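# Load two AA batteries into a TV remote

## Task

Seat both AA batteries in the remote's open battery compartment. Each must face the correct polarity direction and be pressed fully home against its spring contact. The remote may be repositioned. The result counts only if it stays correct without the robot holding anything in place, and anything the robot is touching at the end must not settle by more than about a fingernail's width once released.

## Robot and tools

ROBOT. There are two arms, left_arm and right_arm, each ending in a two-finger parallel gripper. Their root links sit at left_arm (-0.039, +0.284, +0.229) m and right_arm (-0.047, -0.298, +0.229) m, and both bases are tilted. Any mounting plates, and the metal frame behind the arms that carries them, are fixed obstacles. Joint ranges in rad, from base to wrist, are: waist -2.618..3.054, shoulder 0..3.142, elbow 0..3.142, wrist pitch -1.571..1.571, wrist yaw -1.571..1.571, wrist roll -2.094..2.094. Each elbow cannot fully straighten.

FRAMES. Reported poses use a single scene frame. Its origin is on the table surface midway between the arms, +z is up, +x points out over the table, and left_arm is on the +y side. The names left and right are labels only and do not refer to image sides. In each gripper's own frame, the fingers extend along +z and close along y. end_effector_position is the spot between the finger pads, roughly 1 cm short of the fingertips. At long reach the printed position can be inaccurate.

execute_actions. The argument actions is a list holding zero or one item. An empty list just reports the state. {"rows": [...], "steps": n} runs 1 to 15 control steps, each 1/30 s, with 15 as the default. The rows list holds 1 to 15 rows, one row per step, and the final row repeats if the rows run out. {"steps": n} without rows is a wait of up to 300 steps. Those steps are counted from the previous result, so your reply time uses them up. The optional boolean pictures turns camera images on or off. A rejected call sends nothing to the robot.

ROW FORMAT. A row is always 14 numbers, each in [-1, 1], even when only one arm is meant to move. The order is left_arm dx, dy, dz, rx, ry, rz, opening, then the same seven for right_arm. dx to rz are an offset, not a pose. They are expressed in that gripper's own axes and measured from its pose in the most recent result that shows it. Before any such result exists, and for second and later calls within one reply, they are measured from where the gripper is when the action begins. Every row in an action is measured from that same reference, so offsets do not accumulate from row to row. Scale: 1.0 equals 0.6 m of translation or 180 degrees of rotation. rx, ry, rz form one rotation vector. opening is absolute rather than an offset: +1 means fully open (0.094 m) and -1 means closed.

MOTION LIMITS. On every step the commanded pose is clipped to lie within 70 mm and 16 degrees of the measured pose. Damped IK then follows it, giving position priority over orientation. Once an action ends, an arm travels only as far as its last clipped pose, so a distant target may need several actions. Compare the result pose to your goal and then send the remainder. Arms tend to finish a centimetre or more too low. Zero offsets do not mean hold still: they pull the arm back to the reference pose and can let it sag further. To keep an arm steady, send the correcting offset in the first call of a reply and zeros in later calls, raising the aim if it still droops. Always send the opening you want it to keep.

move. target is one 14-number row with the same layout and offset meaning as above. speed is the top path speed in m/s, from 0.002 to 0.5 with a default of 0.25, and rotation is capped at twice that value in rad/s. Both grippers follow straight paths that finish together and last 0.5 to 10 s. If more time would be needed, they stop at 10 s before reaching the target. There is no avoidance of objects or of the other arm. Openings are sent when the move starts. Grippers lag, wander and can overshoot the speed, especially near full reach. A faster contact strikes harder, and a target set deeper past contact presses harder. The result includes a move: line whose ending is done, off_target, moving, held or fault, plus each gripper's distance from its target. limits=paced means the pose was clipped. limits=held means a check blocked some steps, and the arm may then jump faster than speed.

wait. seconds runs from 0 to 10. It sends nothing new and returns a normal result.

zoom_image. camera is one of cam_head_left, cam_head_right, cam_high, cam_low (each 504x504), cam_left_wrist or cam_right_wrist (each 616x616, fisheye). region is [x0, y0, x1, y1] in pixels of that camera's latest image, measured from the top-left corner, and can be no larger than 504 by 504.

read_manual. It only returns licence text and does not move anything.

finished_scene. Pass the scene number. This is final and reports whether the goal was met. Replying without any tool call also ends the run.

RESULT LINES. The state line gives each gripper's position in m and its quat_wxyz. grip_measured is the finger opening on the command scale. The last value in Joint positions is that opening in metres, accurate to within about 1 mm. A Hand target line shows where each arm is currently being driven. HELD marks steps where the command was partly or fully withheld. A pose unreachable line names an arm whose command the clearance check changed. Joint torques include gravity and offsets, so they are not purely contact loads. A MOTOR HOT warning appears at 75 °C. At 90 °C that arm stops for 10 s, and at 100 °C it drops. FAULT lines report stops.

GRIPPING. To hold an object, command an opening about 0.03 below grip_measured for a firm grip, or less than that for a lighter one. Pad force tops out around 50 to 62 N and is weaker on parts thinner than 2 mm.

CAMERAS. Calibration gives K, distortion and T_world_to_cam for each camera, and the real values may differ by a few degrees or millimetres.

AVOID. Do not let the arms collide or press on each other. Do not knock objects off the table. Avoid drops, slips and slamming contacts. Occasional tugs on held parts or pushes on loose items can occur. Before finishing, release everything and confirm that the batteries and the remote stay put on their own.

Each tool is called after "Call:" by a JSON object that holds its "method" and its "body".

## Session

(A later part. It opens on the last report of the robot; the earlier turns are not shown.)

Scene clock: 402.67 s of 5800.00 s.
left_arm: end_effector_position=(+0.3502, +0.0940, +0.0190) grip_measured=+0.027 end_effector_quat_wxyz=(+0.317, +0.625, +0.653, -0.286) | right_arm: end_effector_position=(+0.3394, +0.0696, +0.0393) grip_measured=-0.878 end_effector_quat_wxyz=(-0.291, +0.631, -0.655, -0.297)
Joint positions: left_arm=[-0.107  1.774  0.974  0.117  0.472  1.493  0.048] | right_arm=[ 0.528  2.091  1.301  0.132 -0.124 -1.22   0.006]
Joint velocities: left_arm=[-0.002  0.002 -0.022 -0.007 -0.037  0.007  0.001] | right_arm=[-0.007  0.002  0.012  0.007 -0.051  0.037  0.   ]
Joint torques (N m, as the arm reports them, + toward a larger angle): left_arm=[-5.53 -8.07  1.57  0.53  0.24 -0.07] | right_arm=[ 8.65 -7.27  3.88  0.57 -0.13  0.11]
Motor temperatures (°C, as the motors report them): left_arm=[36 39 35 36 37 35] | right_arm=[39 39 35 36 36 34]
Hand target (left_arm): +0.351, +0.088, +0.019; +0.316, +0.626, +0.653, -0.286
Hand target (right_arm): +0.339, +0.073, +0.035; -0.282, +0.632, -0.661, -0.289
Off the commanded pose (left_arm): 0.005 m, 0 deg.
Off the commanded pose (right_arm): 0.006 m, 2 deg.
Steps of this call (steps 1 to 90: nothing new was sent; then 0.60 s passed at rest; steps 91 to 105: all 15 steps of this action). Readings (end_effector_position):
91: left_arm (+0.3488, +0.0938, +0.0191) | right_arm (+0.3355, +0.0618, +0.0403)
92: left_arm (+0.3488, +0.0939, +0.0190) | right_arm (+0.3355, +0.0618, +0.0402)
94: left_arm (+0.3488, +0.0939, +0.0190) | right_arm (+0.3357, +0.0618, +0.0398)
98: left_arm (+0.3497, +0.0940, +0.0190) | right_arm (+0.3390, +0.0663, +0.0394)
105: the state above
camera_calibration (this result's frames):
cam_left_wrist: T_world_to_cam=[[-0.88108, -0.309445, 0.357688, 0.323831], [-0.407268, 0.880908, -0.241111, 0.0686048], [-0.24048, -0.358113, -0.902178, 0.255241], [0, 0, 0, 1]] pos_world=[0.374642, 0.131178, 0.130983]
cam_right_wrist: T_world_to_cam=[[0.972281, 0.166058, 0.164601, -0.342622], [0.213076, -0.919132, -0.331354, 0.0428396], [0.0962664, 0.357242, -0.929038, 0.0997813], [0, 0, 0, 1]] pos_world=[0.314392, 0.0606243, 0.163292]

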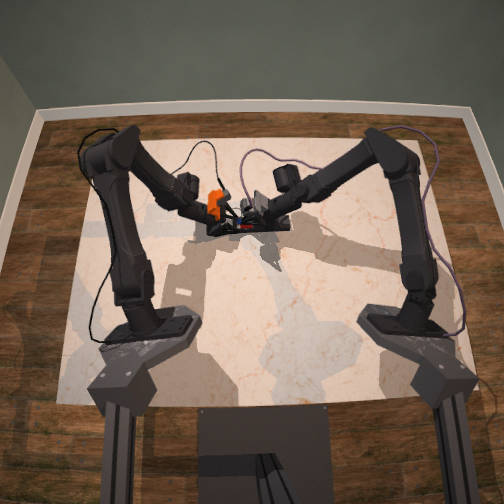

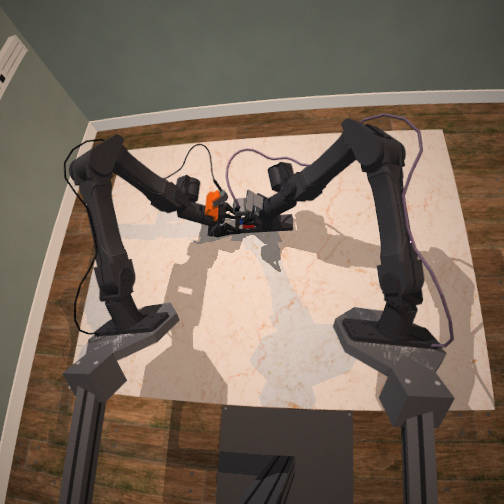

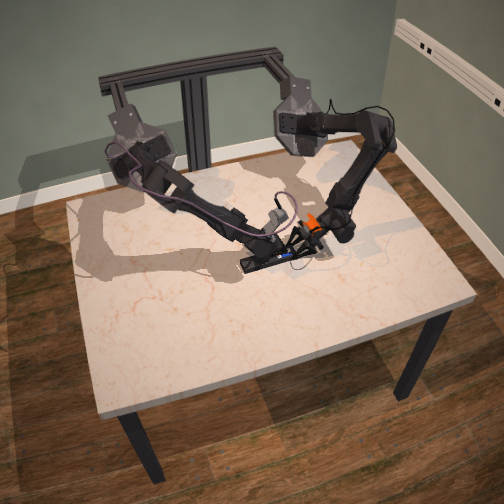

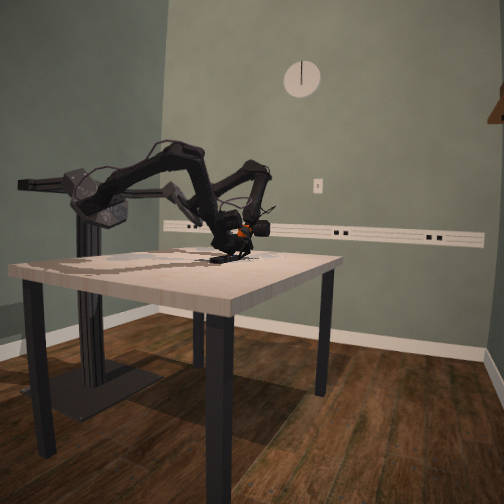

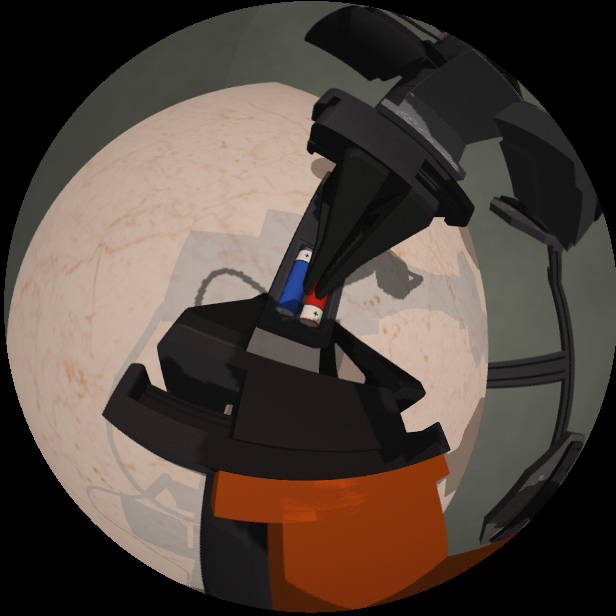

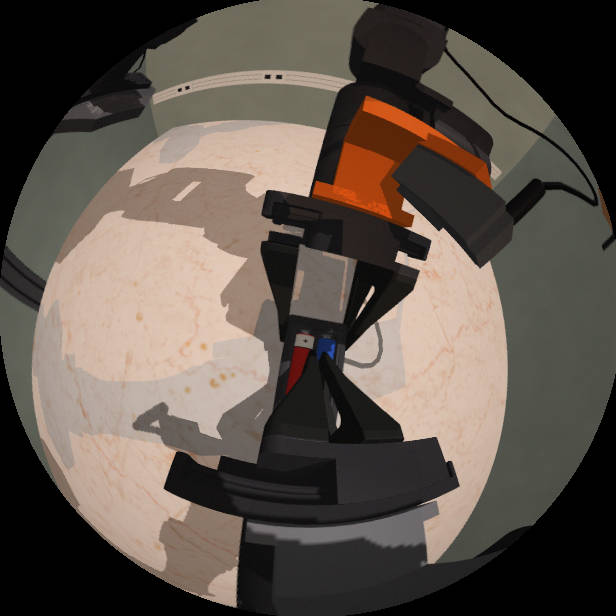

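Call:
{"method": "execute_actions", "body": {"actions": []}}

Scene clock: 409.50 s of 5800.00 s.
left_arm: end_effector_position=(+0.3500, +0.0940, +0.0190) grip_measured=+0.027 end_effector_quat_wxyz=(+0.317, +0.625, +0.653, -0.287) | right_arm: end_effector_position=(+0.3394, +0.0696, +0.0393) grip_measured=-0.878 end_effector_quat_wxyz=(-0.291, +0.631, -0.655, -0.297)
Joint positions: left_arm=[-0.107  1.774  0.974  0.117  0.472  1.492  0.048] | right_arm=[ 0.528  2.091  1.301  0.132 -0.124 -1.22   0.006]
Joint velocities: left_arm=[-0.012 -0.002  0.012 -0.066  0.022  0.066 -0.   ] | right_arm=[ 0.002  0.002 -0.002 -0.037 -0.037  0.007 -0.   ]
Joint torques (N m, as the arm reports them, + toward a larger angle): left_arm=[-5.55 -8.1   1.59  0.54  0.25 -0.1 ] | right_arm=[ 8.63 -7.24  3.96  0.57 -0.13  0.1 ]
Motor temperatures (°C, as the motors report them): left_arm=[36 39 35 36 37 35] | right_arm=[39 39 35 36 35 34]
Hand target (left_arm): +0.351, +0.088, +0.019; +0.316, +0.625, +0.653, -0.286
Hand target (right_arm): +0.339, +0.073, +0.035; -0.282, +0.632, -0.661, -0.289
Off the commanded pose (left_arm): 0.006 m, 0 deg.
Off the commanded pose (right_arm): 0.006 m, 2 deg.
Steps of this call (steps 1 to 90: nothing new was sent; then 3.83 s passed at rest). Readings (end_effector_position):
1: left_arm (+0.3500, +0.0940, +0.0190) | right_arm (+0.3394, +0.0696, +0.0393)
2: left_arm (+0.3502, +0.0940, +0.0190) | right_arm (+0.3394, +0.0696, +0.0393)
4: left_arm (+0.3502, +0.0940, +0.0190) | right_arm (+0.3394, +0.0696, +0.0393)
8: left_arm (+0.3502, +0.0940, +0.0190) | right_arm (+0.3394, +0.0696, +0.0393)
90: the state above
camera_calibration (this result's frames):
cam_left_wrist: T_world_to_cam=[[-0.880822, -0.309522, 0.358259, 0.323584], [-0.407503, 0.880868, -0.240857, 0.0686107], [-0.241029, -0.358144, -0.902019, 0.255364], [0, 0, 0, 1]] pos_world=[0.374529, 0.131176, 0.130941]
cam_right_wrist: T_world_to_cam=[[0.972281, 0.166058, 0.164601, -0.342622], [0.213076, -0.919132, -0.331354, 0.0428396], [0.0962664, 0.357242, -0.929038, 0.0997813], [0, 0, 0, 1]] pos_world=[0.314392, 0.0606243, 0.163292]

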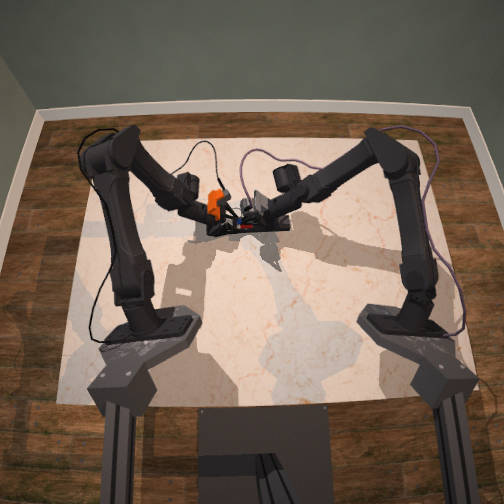

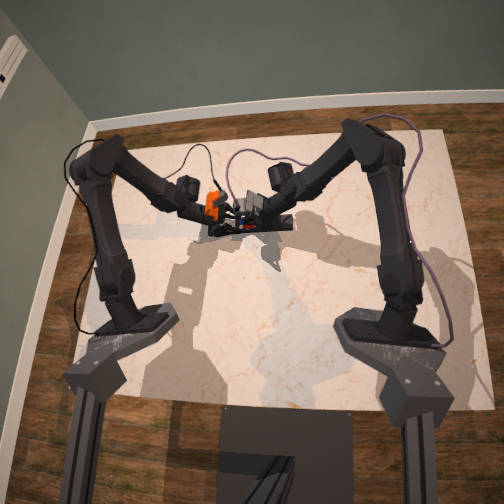

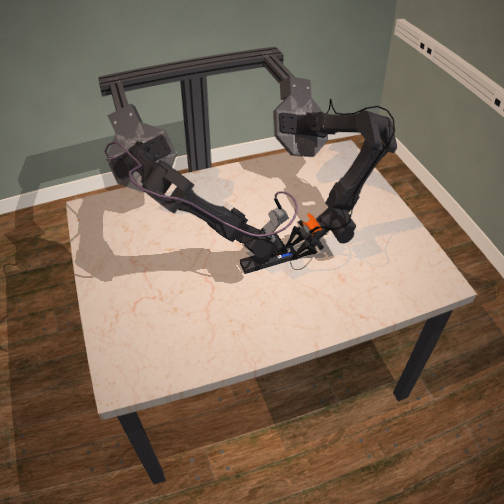

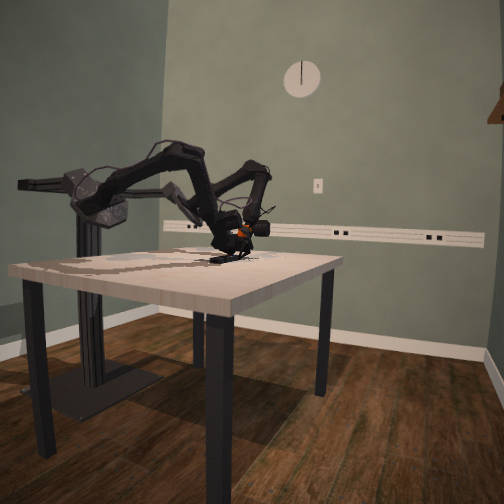

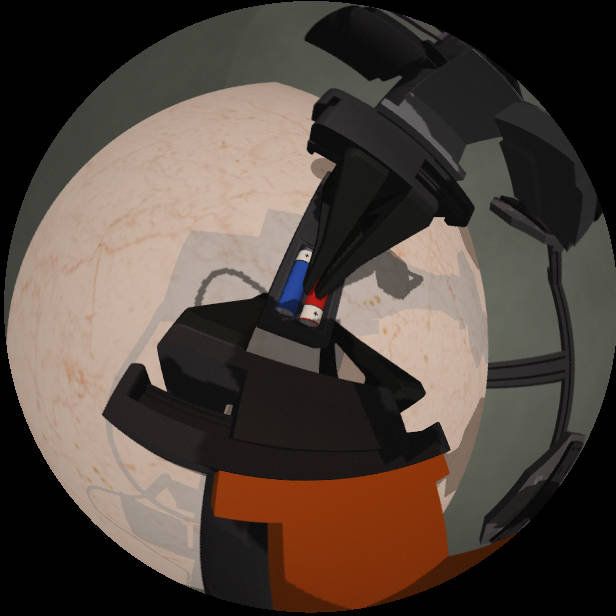

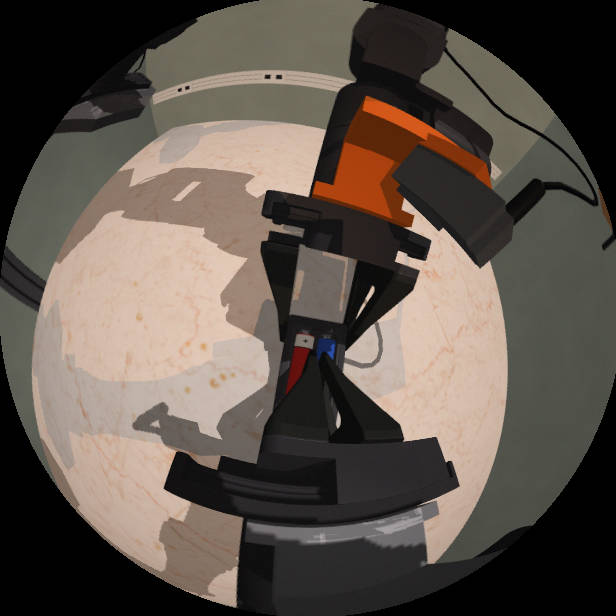

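Call:
{"method": "move", "body": {"target": [0,0,0,0,0,0,-0.03, 0,0,-0.1,0,0,0,-0.88], "speed": 0.08}}

Call:
{"method": "zoom_image", "body": {"camera": "cam_left_wrist", "region": [250,190,400,340]}}

Call:
{"method": "zoom_image", "body": {"camera": "cam_high", "region": [240,220,330,290]}}

Scene clock: 412.90 s of 5800.00 s.
left_arm: end_effector_position=(+0.3502, +0.0940, +0.0190) grip_measured=+0.027 end_effector_quat_wxyz=(+0.317, +0.625, +0.653, -0.287) | right_arm: end_effector_position=(+0.3460, +0.0251, +0.0733) grip_measured=-0.878 end_effector_quat_wxyz=(-0.292, +0.626, -0.664, -0.287)
Joint positions: left_arm=[-0.107  1.774  0.974  0.117  0.472  1.492  0.048] | right_arm=[ 0.505  1.884  1.152  0.088 -0.124 -1.221  0.006]
Joint velocities: left_arm=[-0.012 -0.007 -0.007 -0.007 -0.007 -0.037 -0.   ] | right_arm=[ 0.007  0.002  0.012 -0.081  0.007 -0.007 -0.001]
Joint torques (N m, as the arm reports them, + toward a larger angle): left_arm=[-4.18 -8.95  0.96  0.49  0.37  0.01] | right_arm=[ 7.08 -9.91  1.44  0.52 -0.63 -0.08]
Motor temperatures (°C, as the motors report them): left_arm=[36 40 35 36 37 35] | right_arm=[39 40 35 36 35 34]
Hand target (left_arm): +0.350, +0.094, +0.019; +0.317, +0.625, +0.653, -0.287
Hand target (right_arm): +0.338, +0.025, +0.078; -0.291, +0.631, -0.655, -0.297
Off the commanded pose (left_arm): 0.000 m, 0 deg.
Off the commanded pose (right_arm): 0.009 m, 2 deg.
move: done
camera_calibration (this result's frames):
cam_left_wrist: T_world_to_cam=[[-0.8809, -0.309651, 0.357954, 0.323782], [-0.407552, 0.880804, -0.24101, 0.0687121], [-0.240659, -0.35819, -0.902099, 0.255309], [0, 0, 0, 1]] pos_world=[0.374666, 0.131187, 0.130975]
cam_right_wrist: T_world_to_cam=[[0.974945, 0.145081, 0.168622, -0.347915], [0.193186, -0.928028, -0.318502, 0.0179604], [0.110277, 0.343098, -0.932804, 0.142396], [0, 0, 0, 1]] pos_world=[0.320025, 0.0182879, 0.197214]

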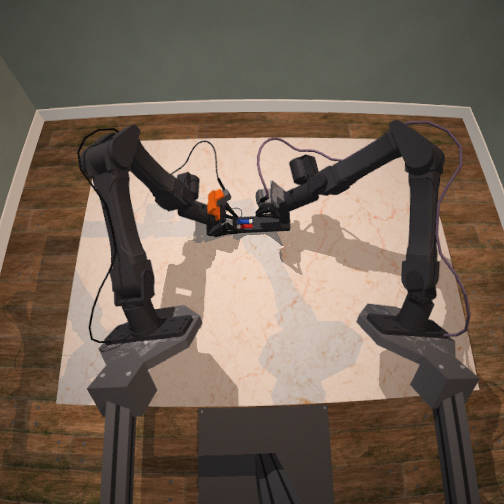

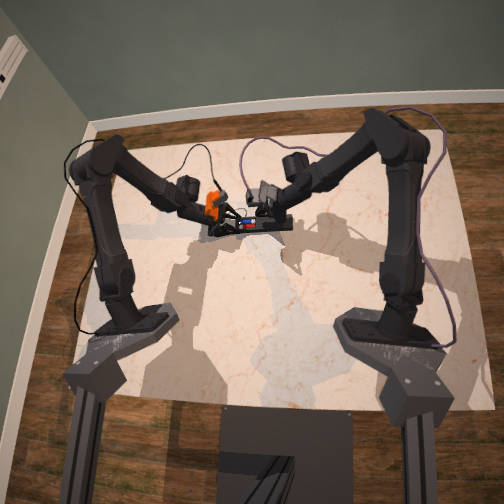

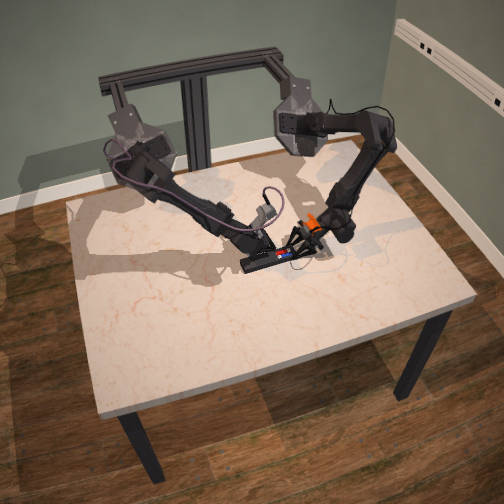

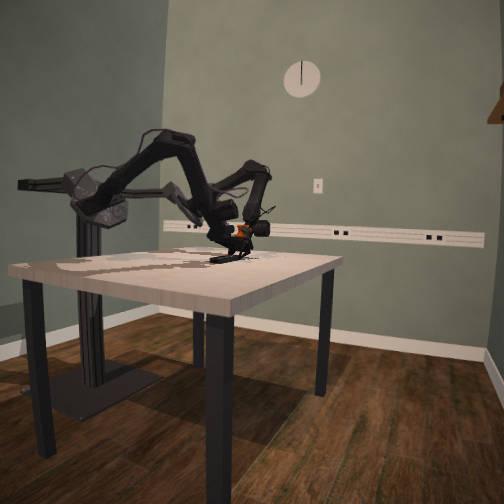

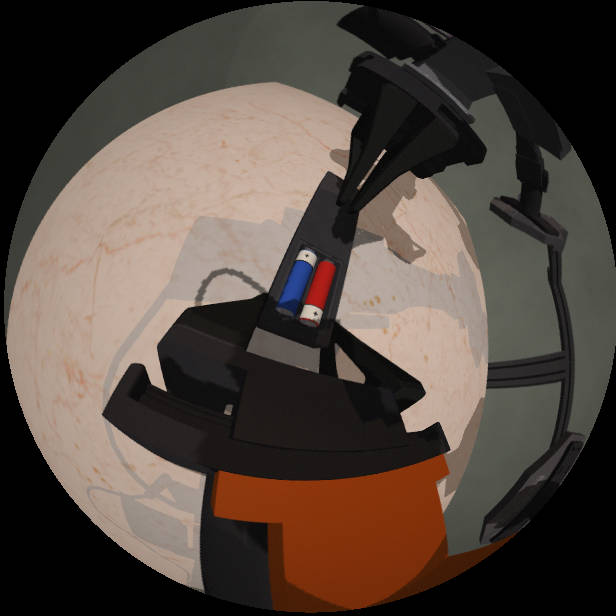

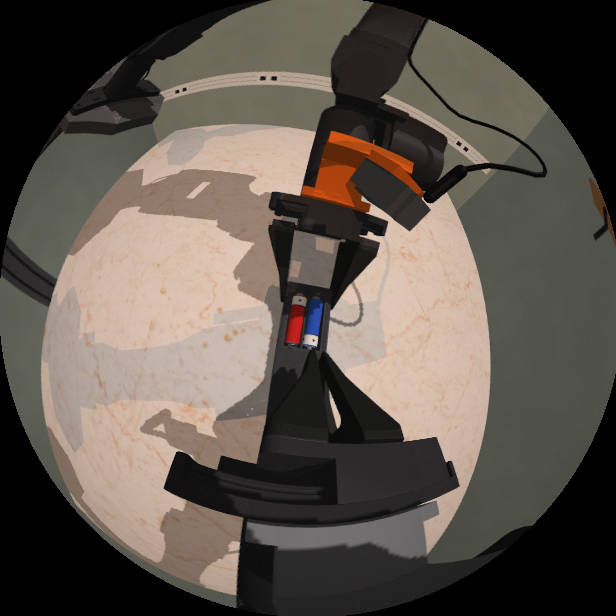

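Region (250, 190, 400, 340) of cam_left_wrist's 616x616 image, scaled by 3.360, with more detail than that image has.

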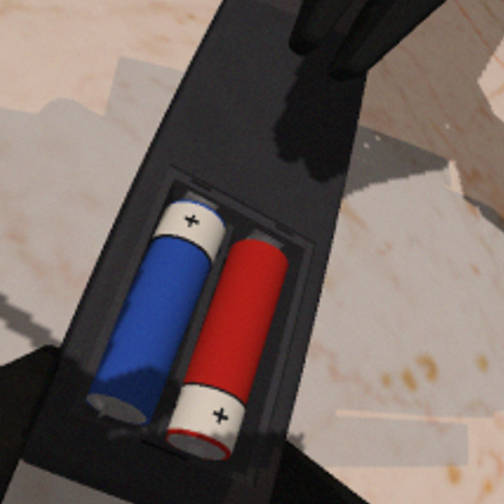

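Region (240, 220, 330, 290) of cam_high's 504x504 image, scaled by 5.600, with more detail than that image has.

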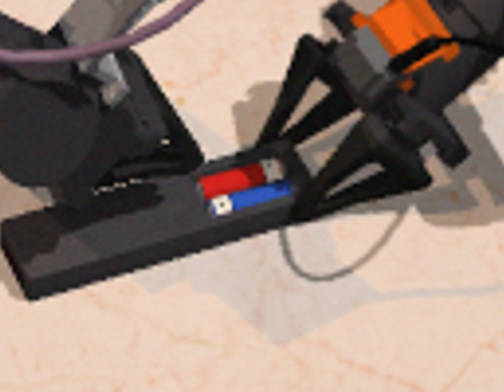

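Call:
{"method": "zoom_image", "body": {"camera": "cam_right_wrist", "region": [260,280,350,370]}}

Call:
{"method": "zoom_image", "body": {"camera": "cam_low", "region": [200,235,270,275]}}

Region (260, 280, 350, 370) of cam_right_wrist's 616x616 image, scaled by 5.600, with more detail than that image has.

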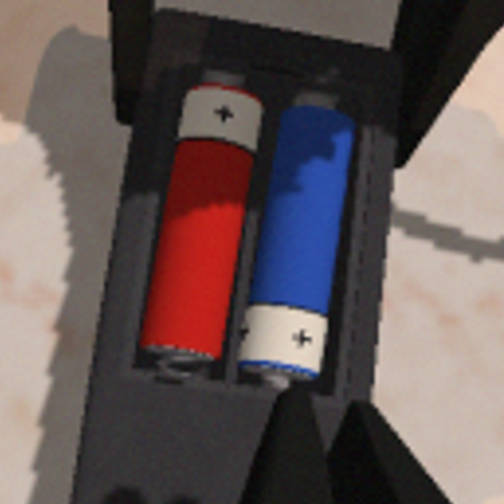

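Region (200, 235, 270, 275) of cam_low's 504x504 image, scaled by 7.200, with more detail than that image has; it fills the top 288 rows of this view, and the rest is white.

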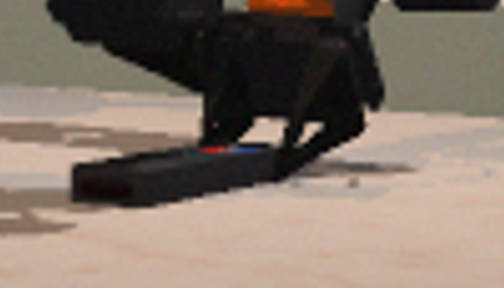

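Call:
{"method": "move", "body": {"target": [0,0,0,0,0,0,-0.03, 0.028,-0.012,0.072,0,0,0,-0.88], "speed": 0.04}}

Call:
{"method": "zoom_image", "body": {"camera": "cam_left_wrist", "region": [250,190,400,340]}}

Scene clock: 418.63 s of 5800.00 s.
left_arm: end_effector_position=(+0.3503, +0.0944, +0.0188) grip_measured=+0.027 end_effector_quat_wxyz=(+0.317, +0.625, +0.653, -0.286) | right_arm: end_effector_position=(+0.3523, +0.0423, +0.0394) grip_measured=-0.878 end_effector_quat_wxyz=(-0.291, +0.623, -0.665, -0.291)
Joint positions: left_arm=[-0.106  1.774  0.974  0.117  0.472  1.492  0.048] | right_arm=[ 0.477  2.026  1.262  0.116 -0.15  -1.229  0.006]
Joint velocities: left_arm=[-0.017 -0.002  0.007 -0.051 -0.022  0.051 -0.   ] | right_arm=[ 0.002 -0.002 -0.012 -0.037 -0.022 -0.051  0.   ]
Joint torques (N m, as the arm reports them, + toward a larger angle): left_arm=[-4.27 -8.96  0.95  0.49  0.36  0.01] | right_arm=[ 6.84 -6.67  4.09  0.7  -0.48 -0.1 ]
Motor temperatures (°C, as the motors report them): left_arm=[36 40 35 36 37 35] | right_arm=[39 40 35 36 35 34]
Hand target (left_arm): +0.350, +0.094, +0.019; +0.317, +0.625, +0.653, -0.286
Hand target (right_arm): +0.354, +0.046, +0.032; -0.292, +0.626, -0.664, -0.287
Off the commanded pose (left_arm): 0.000 m, 0 deg.
Off the commanded pose (right_arm): 0.008 m, 1 deg.
After step 90, 1.33 s passed at rest.
move: done
camera_calibration (this result's frames):
cam_left_wrist: T_world_to_cam=[[-0.880658, -0.310559, 0.357764, 0.324133], [-0.408288, 0.880562, -0.240649, 0.0686335], [-0.240297, -0.358, -0.902271, 0.255166], [0, 0, 0, 1]] pos_world=[0.374788, 0.131576, 0.130782]
cam_right_wrist: T_world_to_cam=[[0.976829, 0.141155, 0.160876, -0.351114], [0.187319, -0.927457, -0.323627, 0.0241171], [0.103524, 0.346264, -0.932408, 0.106447], [0, 0, 0, 1]] pos_world=[0.327441, 0.0350704, 0.163542]

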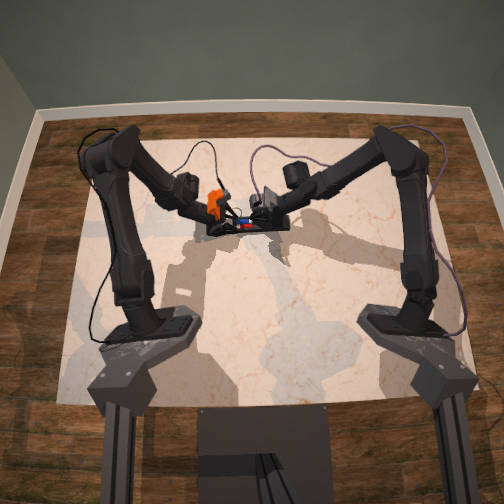

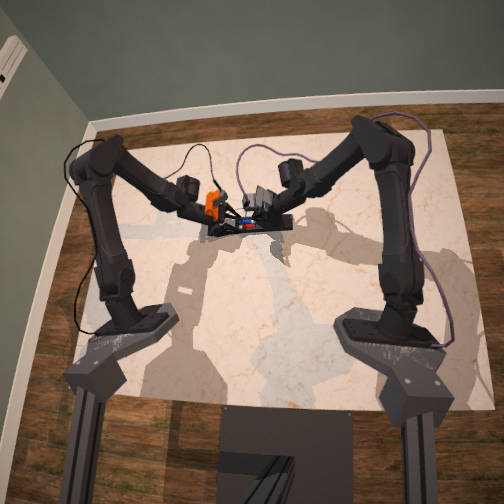

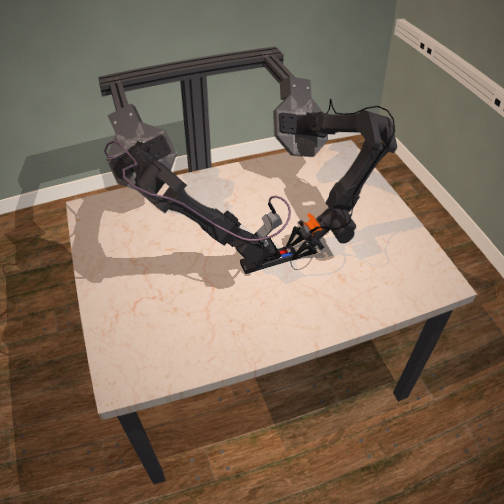

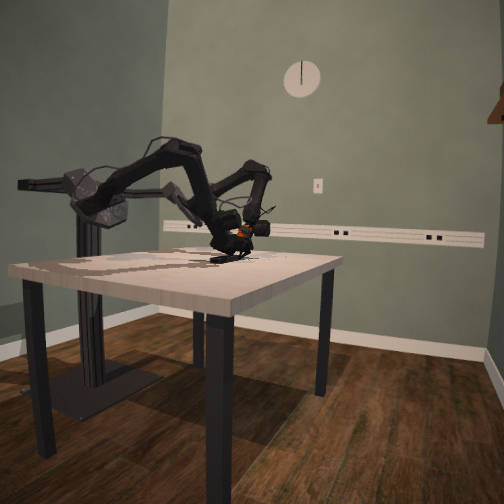

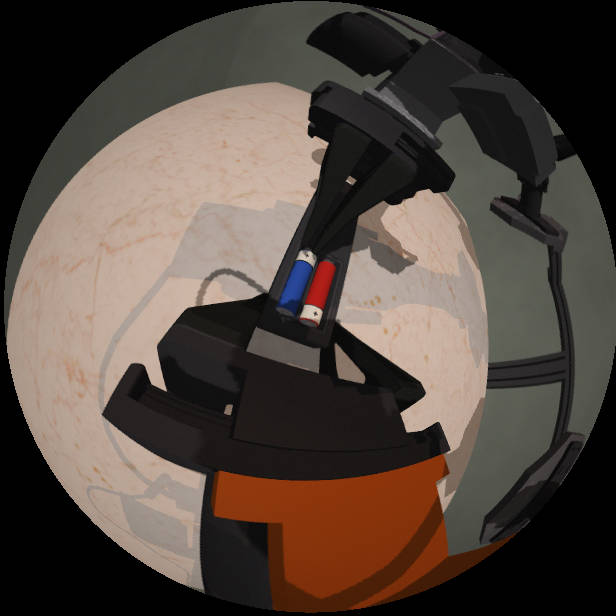

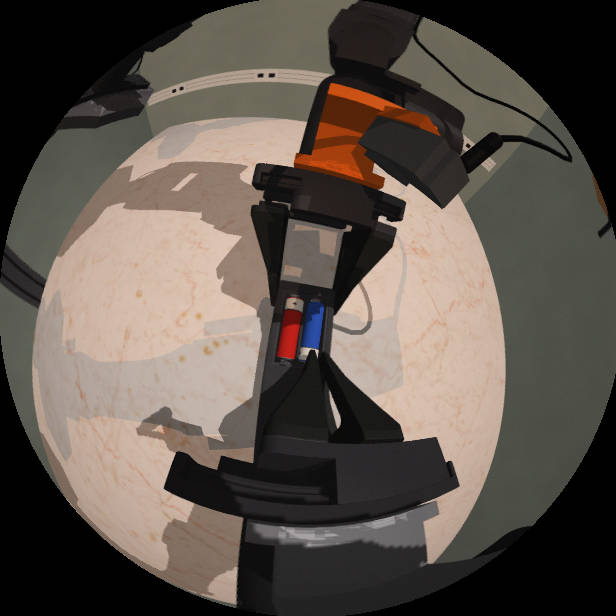

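Region (250, 190, 400, 340) of cam_left_wrist's 616x616 image, scaled by 3.360, with more detail than that image has.

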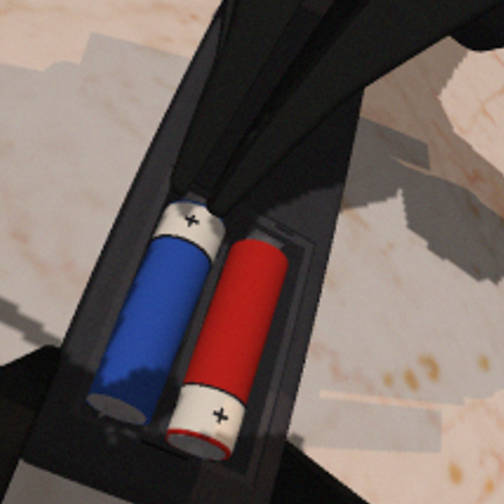

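Call:
{"method": "move", "body": {"target": [0,0,0,0,0,0,-0.03, 0,0.008,0.034,0,0.09,0,-1], "speed": 0.04}}

Call:
{"method": "zoom_image", "body": {"camera": "cam_left_wrist", "region": [250,190,400,340]}}

Scene clock: 424.53 s of 5800.00 s.
left_arm: end_effector_position=(+0.3522, +0.0969, +0.0189) grip_measured=+0.027 end_effector_quat_wxyz=(+0.319, +0.623, +0.655, -0.285) | right_arm: end_effector_position=(+0.3561, +0.0474, +0.0378) grip_measured=-0.997 end_effector_quat_wxyz=(-0.202, +0.657, -0.699, -0.198)
Joint positions: left_arm=[-0.099  1.77   0.974  0.119  0.478  1.49   0.048] | right_arm=[ 0.59   2.069  1.403 -0.073  0.195 -1.16   0.   ]
Joint velocities: left_arm=[ 0.007 -0.002 -0.007  0.007  0.022 -0.022  0.001] | right_arm=[-0.017  0.017  0.012  0.037 -0.037 -0.022  0.001]
Joint torques (N m, as the arm reports them, + toward a larger angle): left_arm=[-4.73 -8.74  0.96  0.48  0.32  0.04] | right_arm=[ 8.62 -5.01  4.31  0.81 -0.21  0.13]
Motor temperatures (°C, as the motors report them): left_arm=[36 40 35 36 38 35] | right_arm=[39 40 35 36 35 34]
Hand target (left_arm): +0.350, +0.094, +0.019; +0.317, +0.625, +0.653, -0.286
Hand target (right_arm): +0.348, +0.057, +0.027; -0.196, +0.657, -0.700, -0.198
Off the commanded pose (left_arm): 0.003 m, 0 deg.
Off the commanded pose (right_arm): 0.018 m, 1 deg.
move: off_target (right_arm)
camera_calibration (this result's frames):
cam_left_wrist: T_world_to_cam=[[-0.878561, -0.317011, 0.35726, 0.326465], [-0.41477, 0.877282, -0.24154, 0.0698205], [-0.236847, -0.360388, -0.902233, 0.255615], [0, 0, 0, 1]] pos_world=[0.376321, 0.134362, 0.130856]
cam_right_wrist: T_world_to_cam=[[0.976965, 0.180657, 0.113593, -0.355377], [0.188466, -0.980111, -0.0621593, 0.0197826], [0.100105, 0.0821359, -0.991581, 0.118803], [0, 0, 0, 1]] pos_world=[0.33157, 0.0738324, 0.159401]

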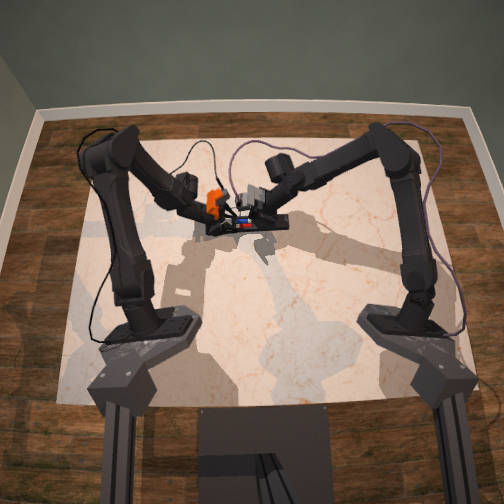

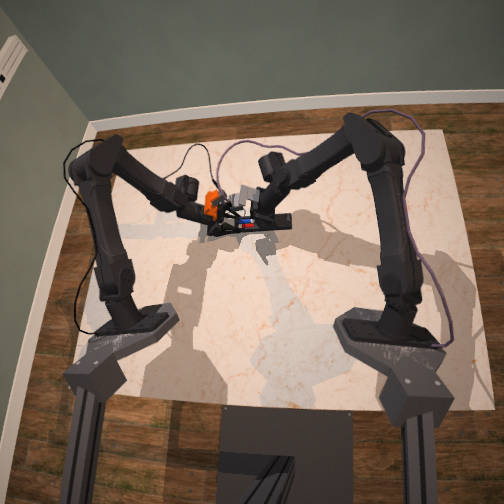

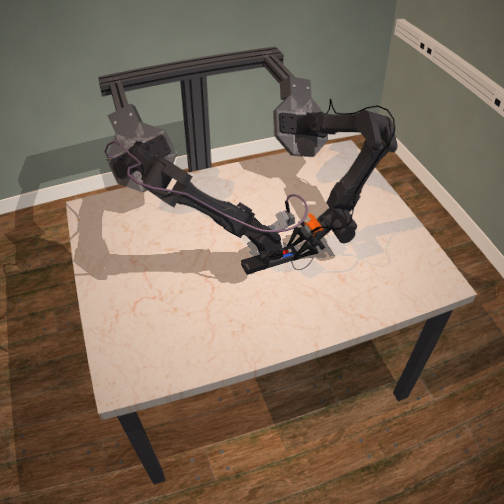

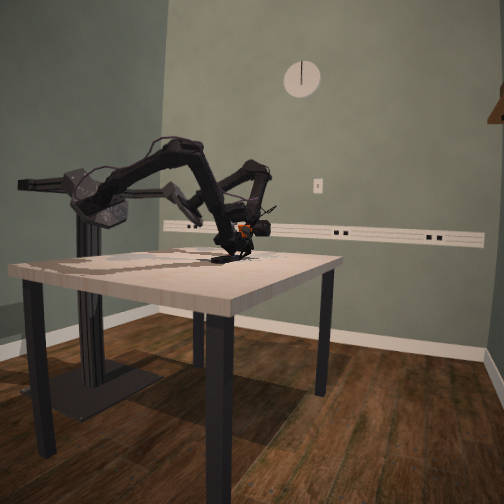

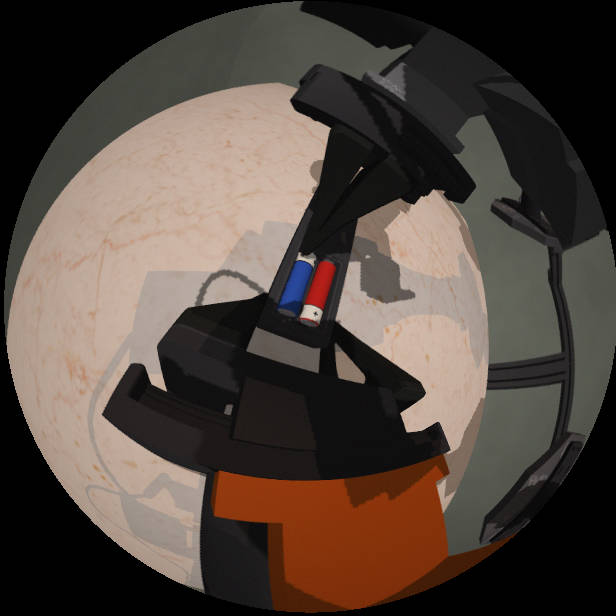

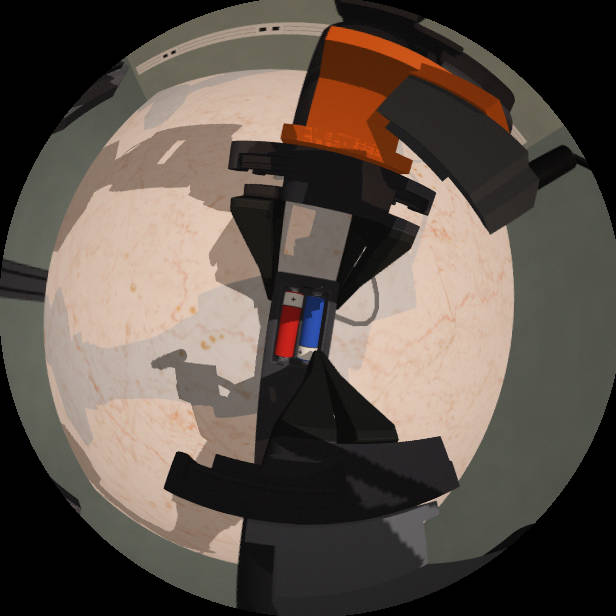

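Region (250, 190, 400, 340) of cam_left_wrist's 616x616 image, scaled by 3.360, with more detail than that image has.

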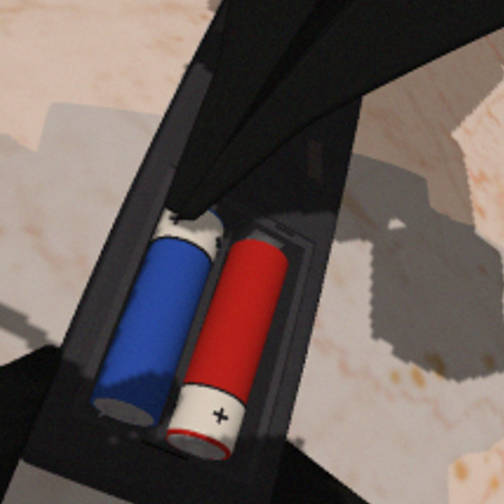

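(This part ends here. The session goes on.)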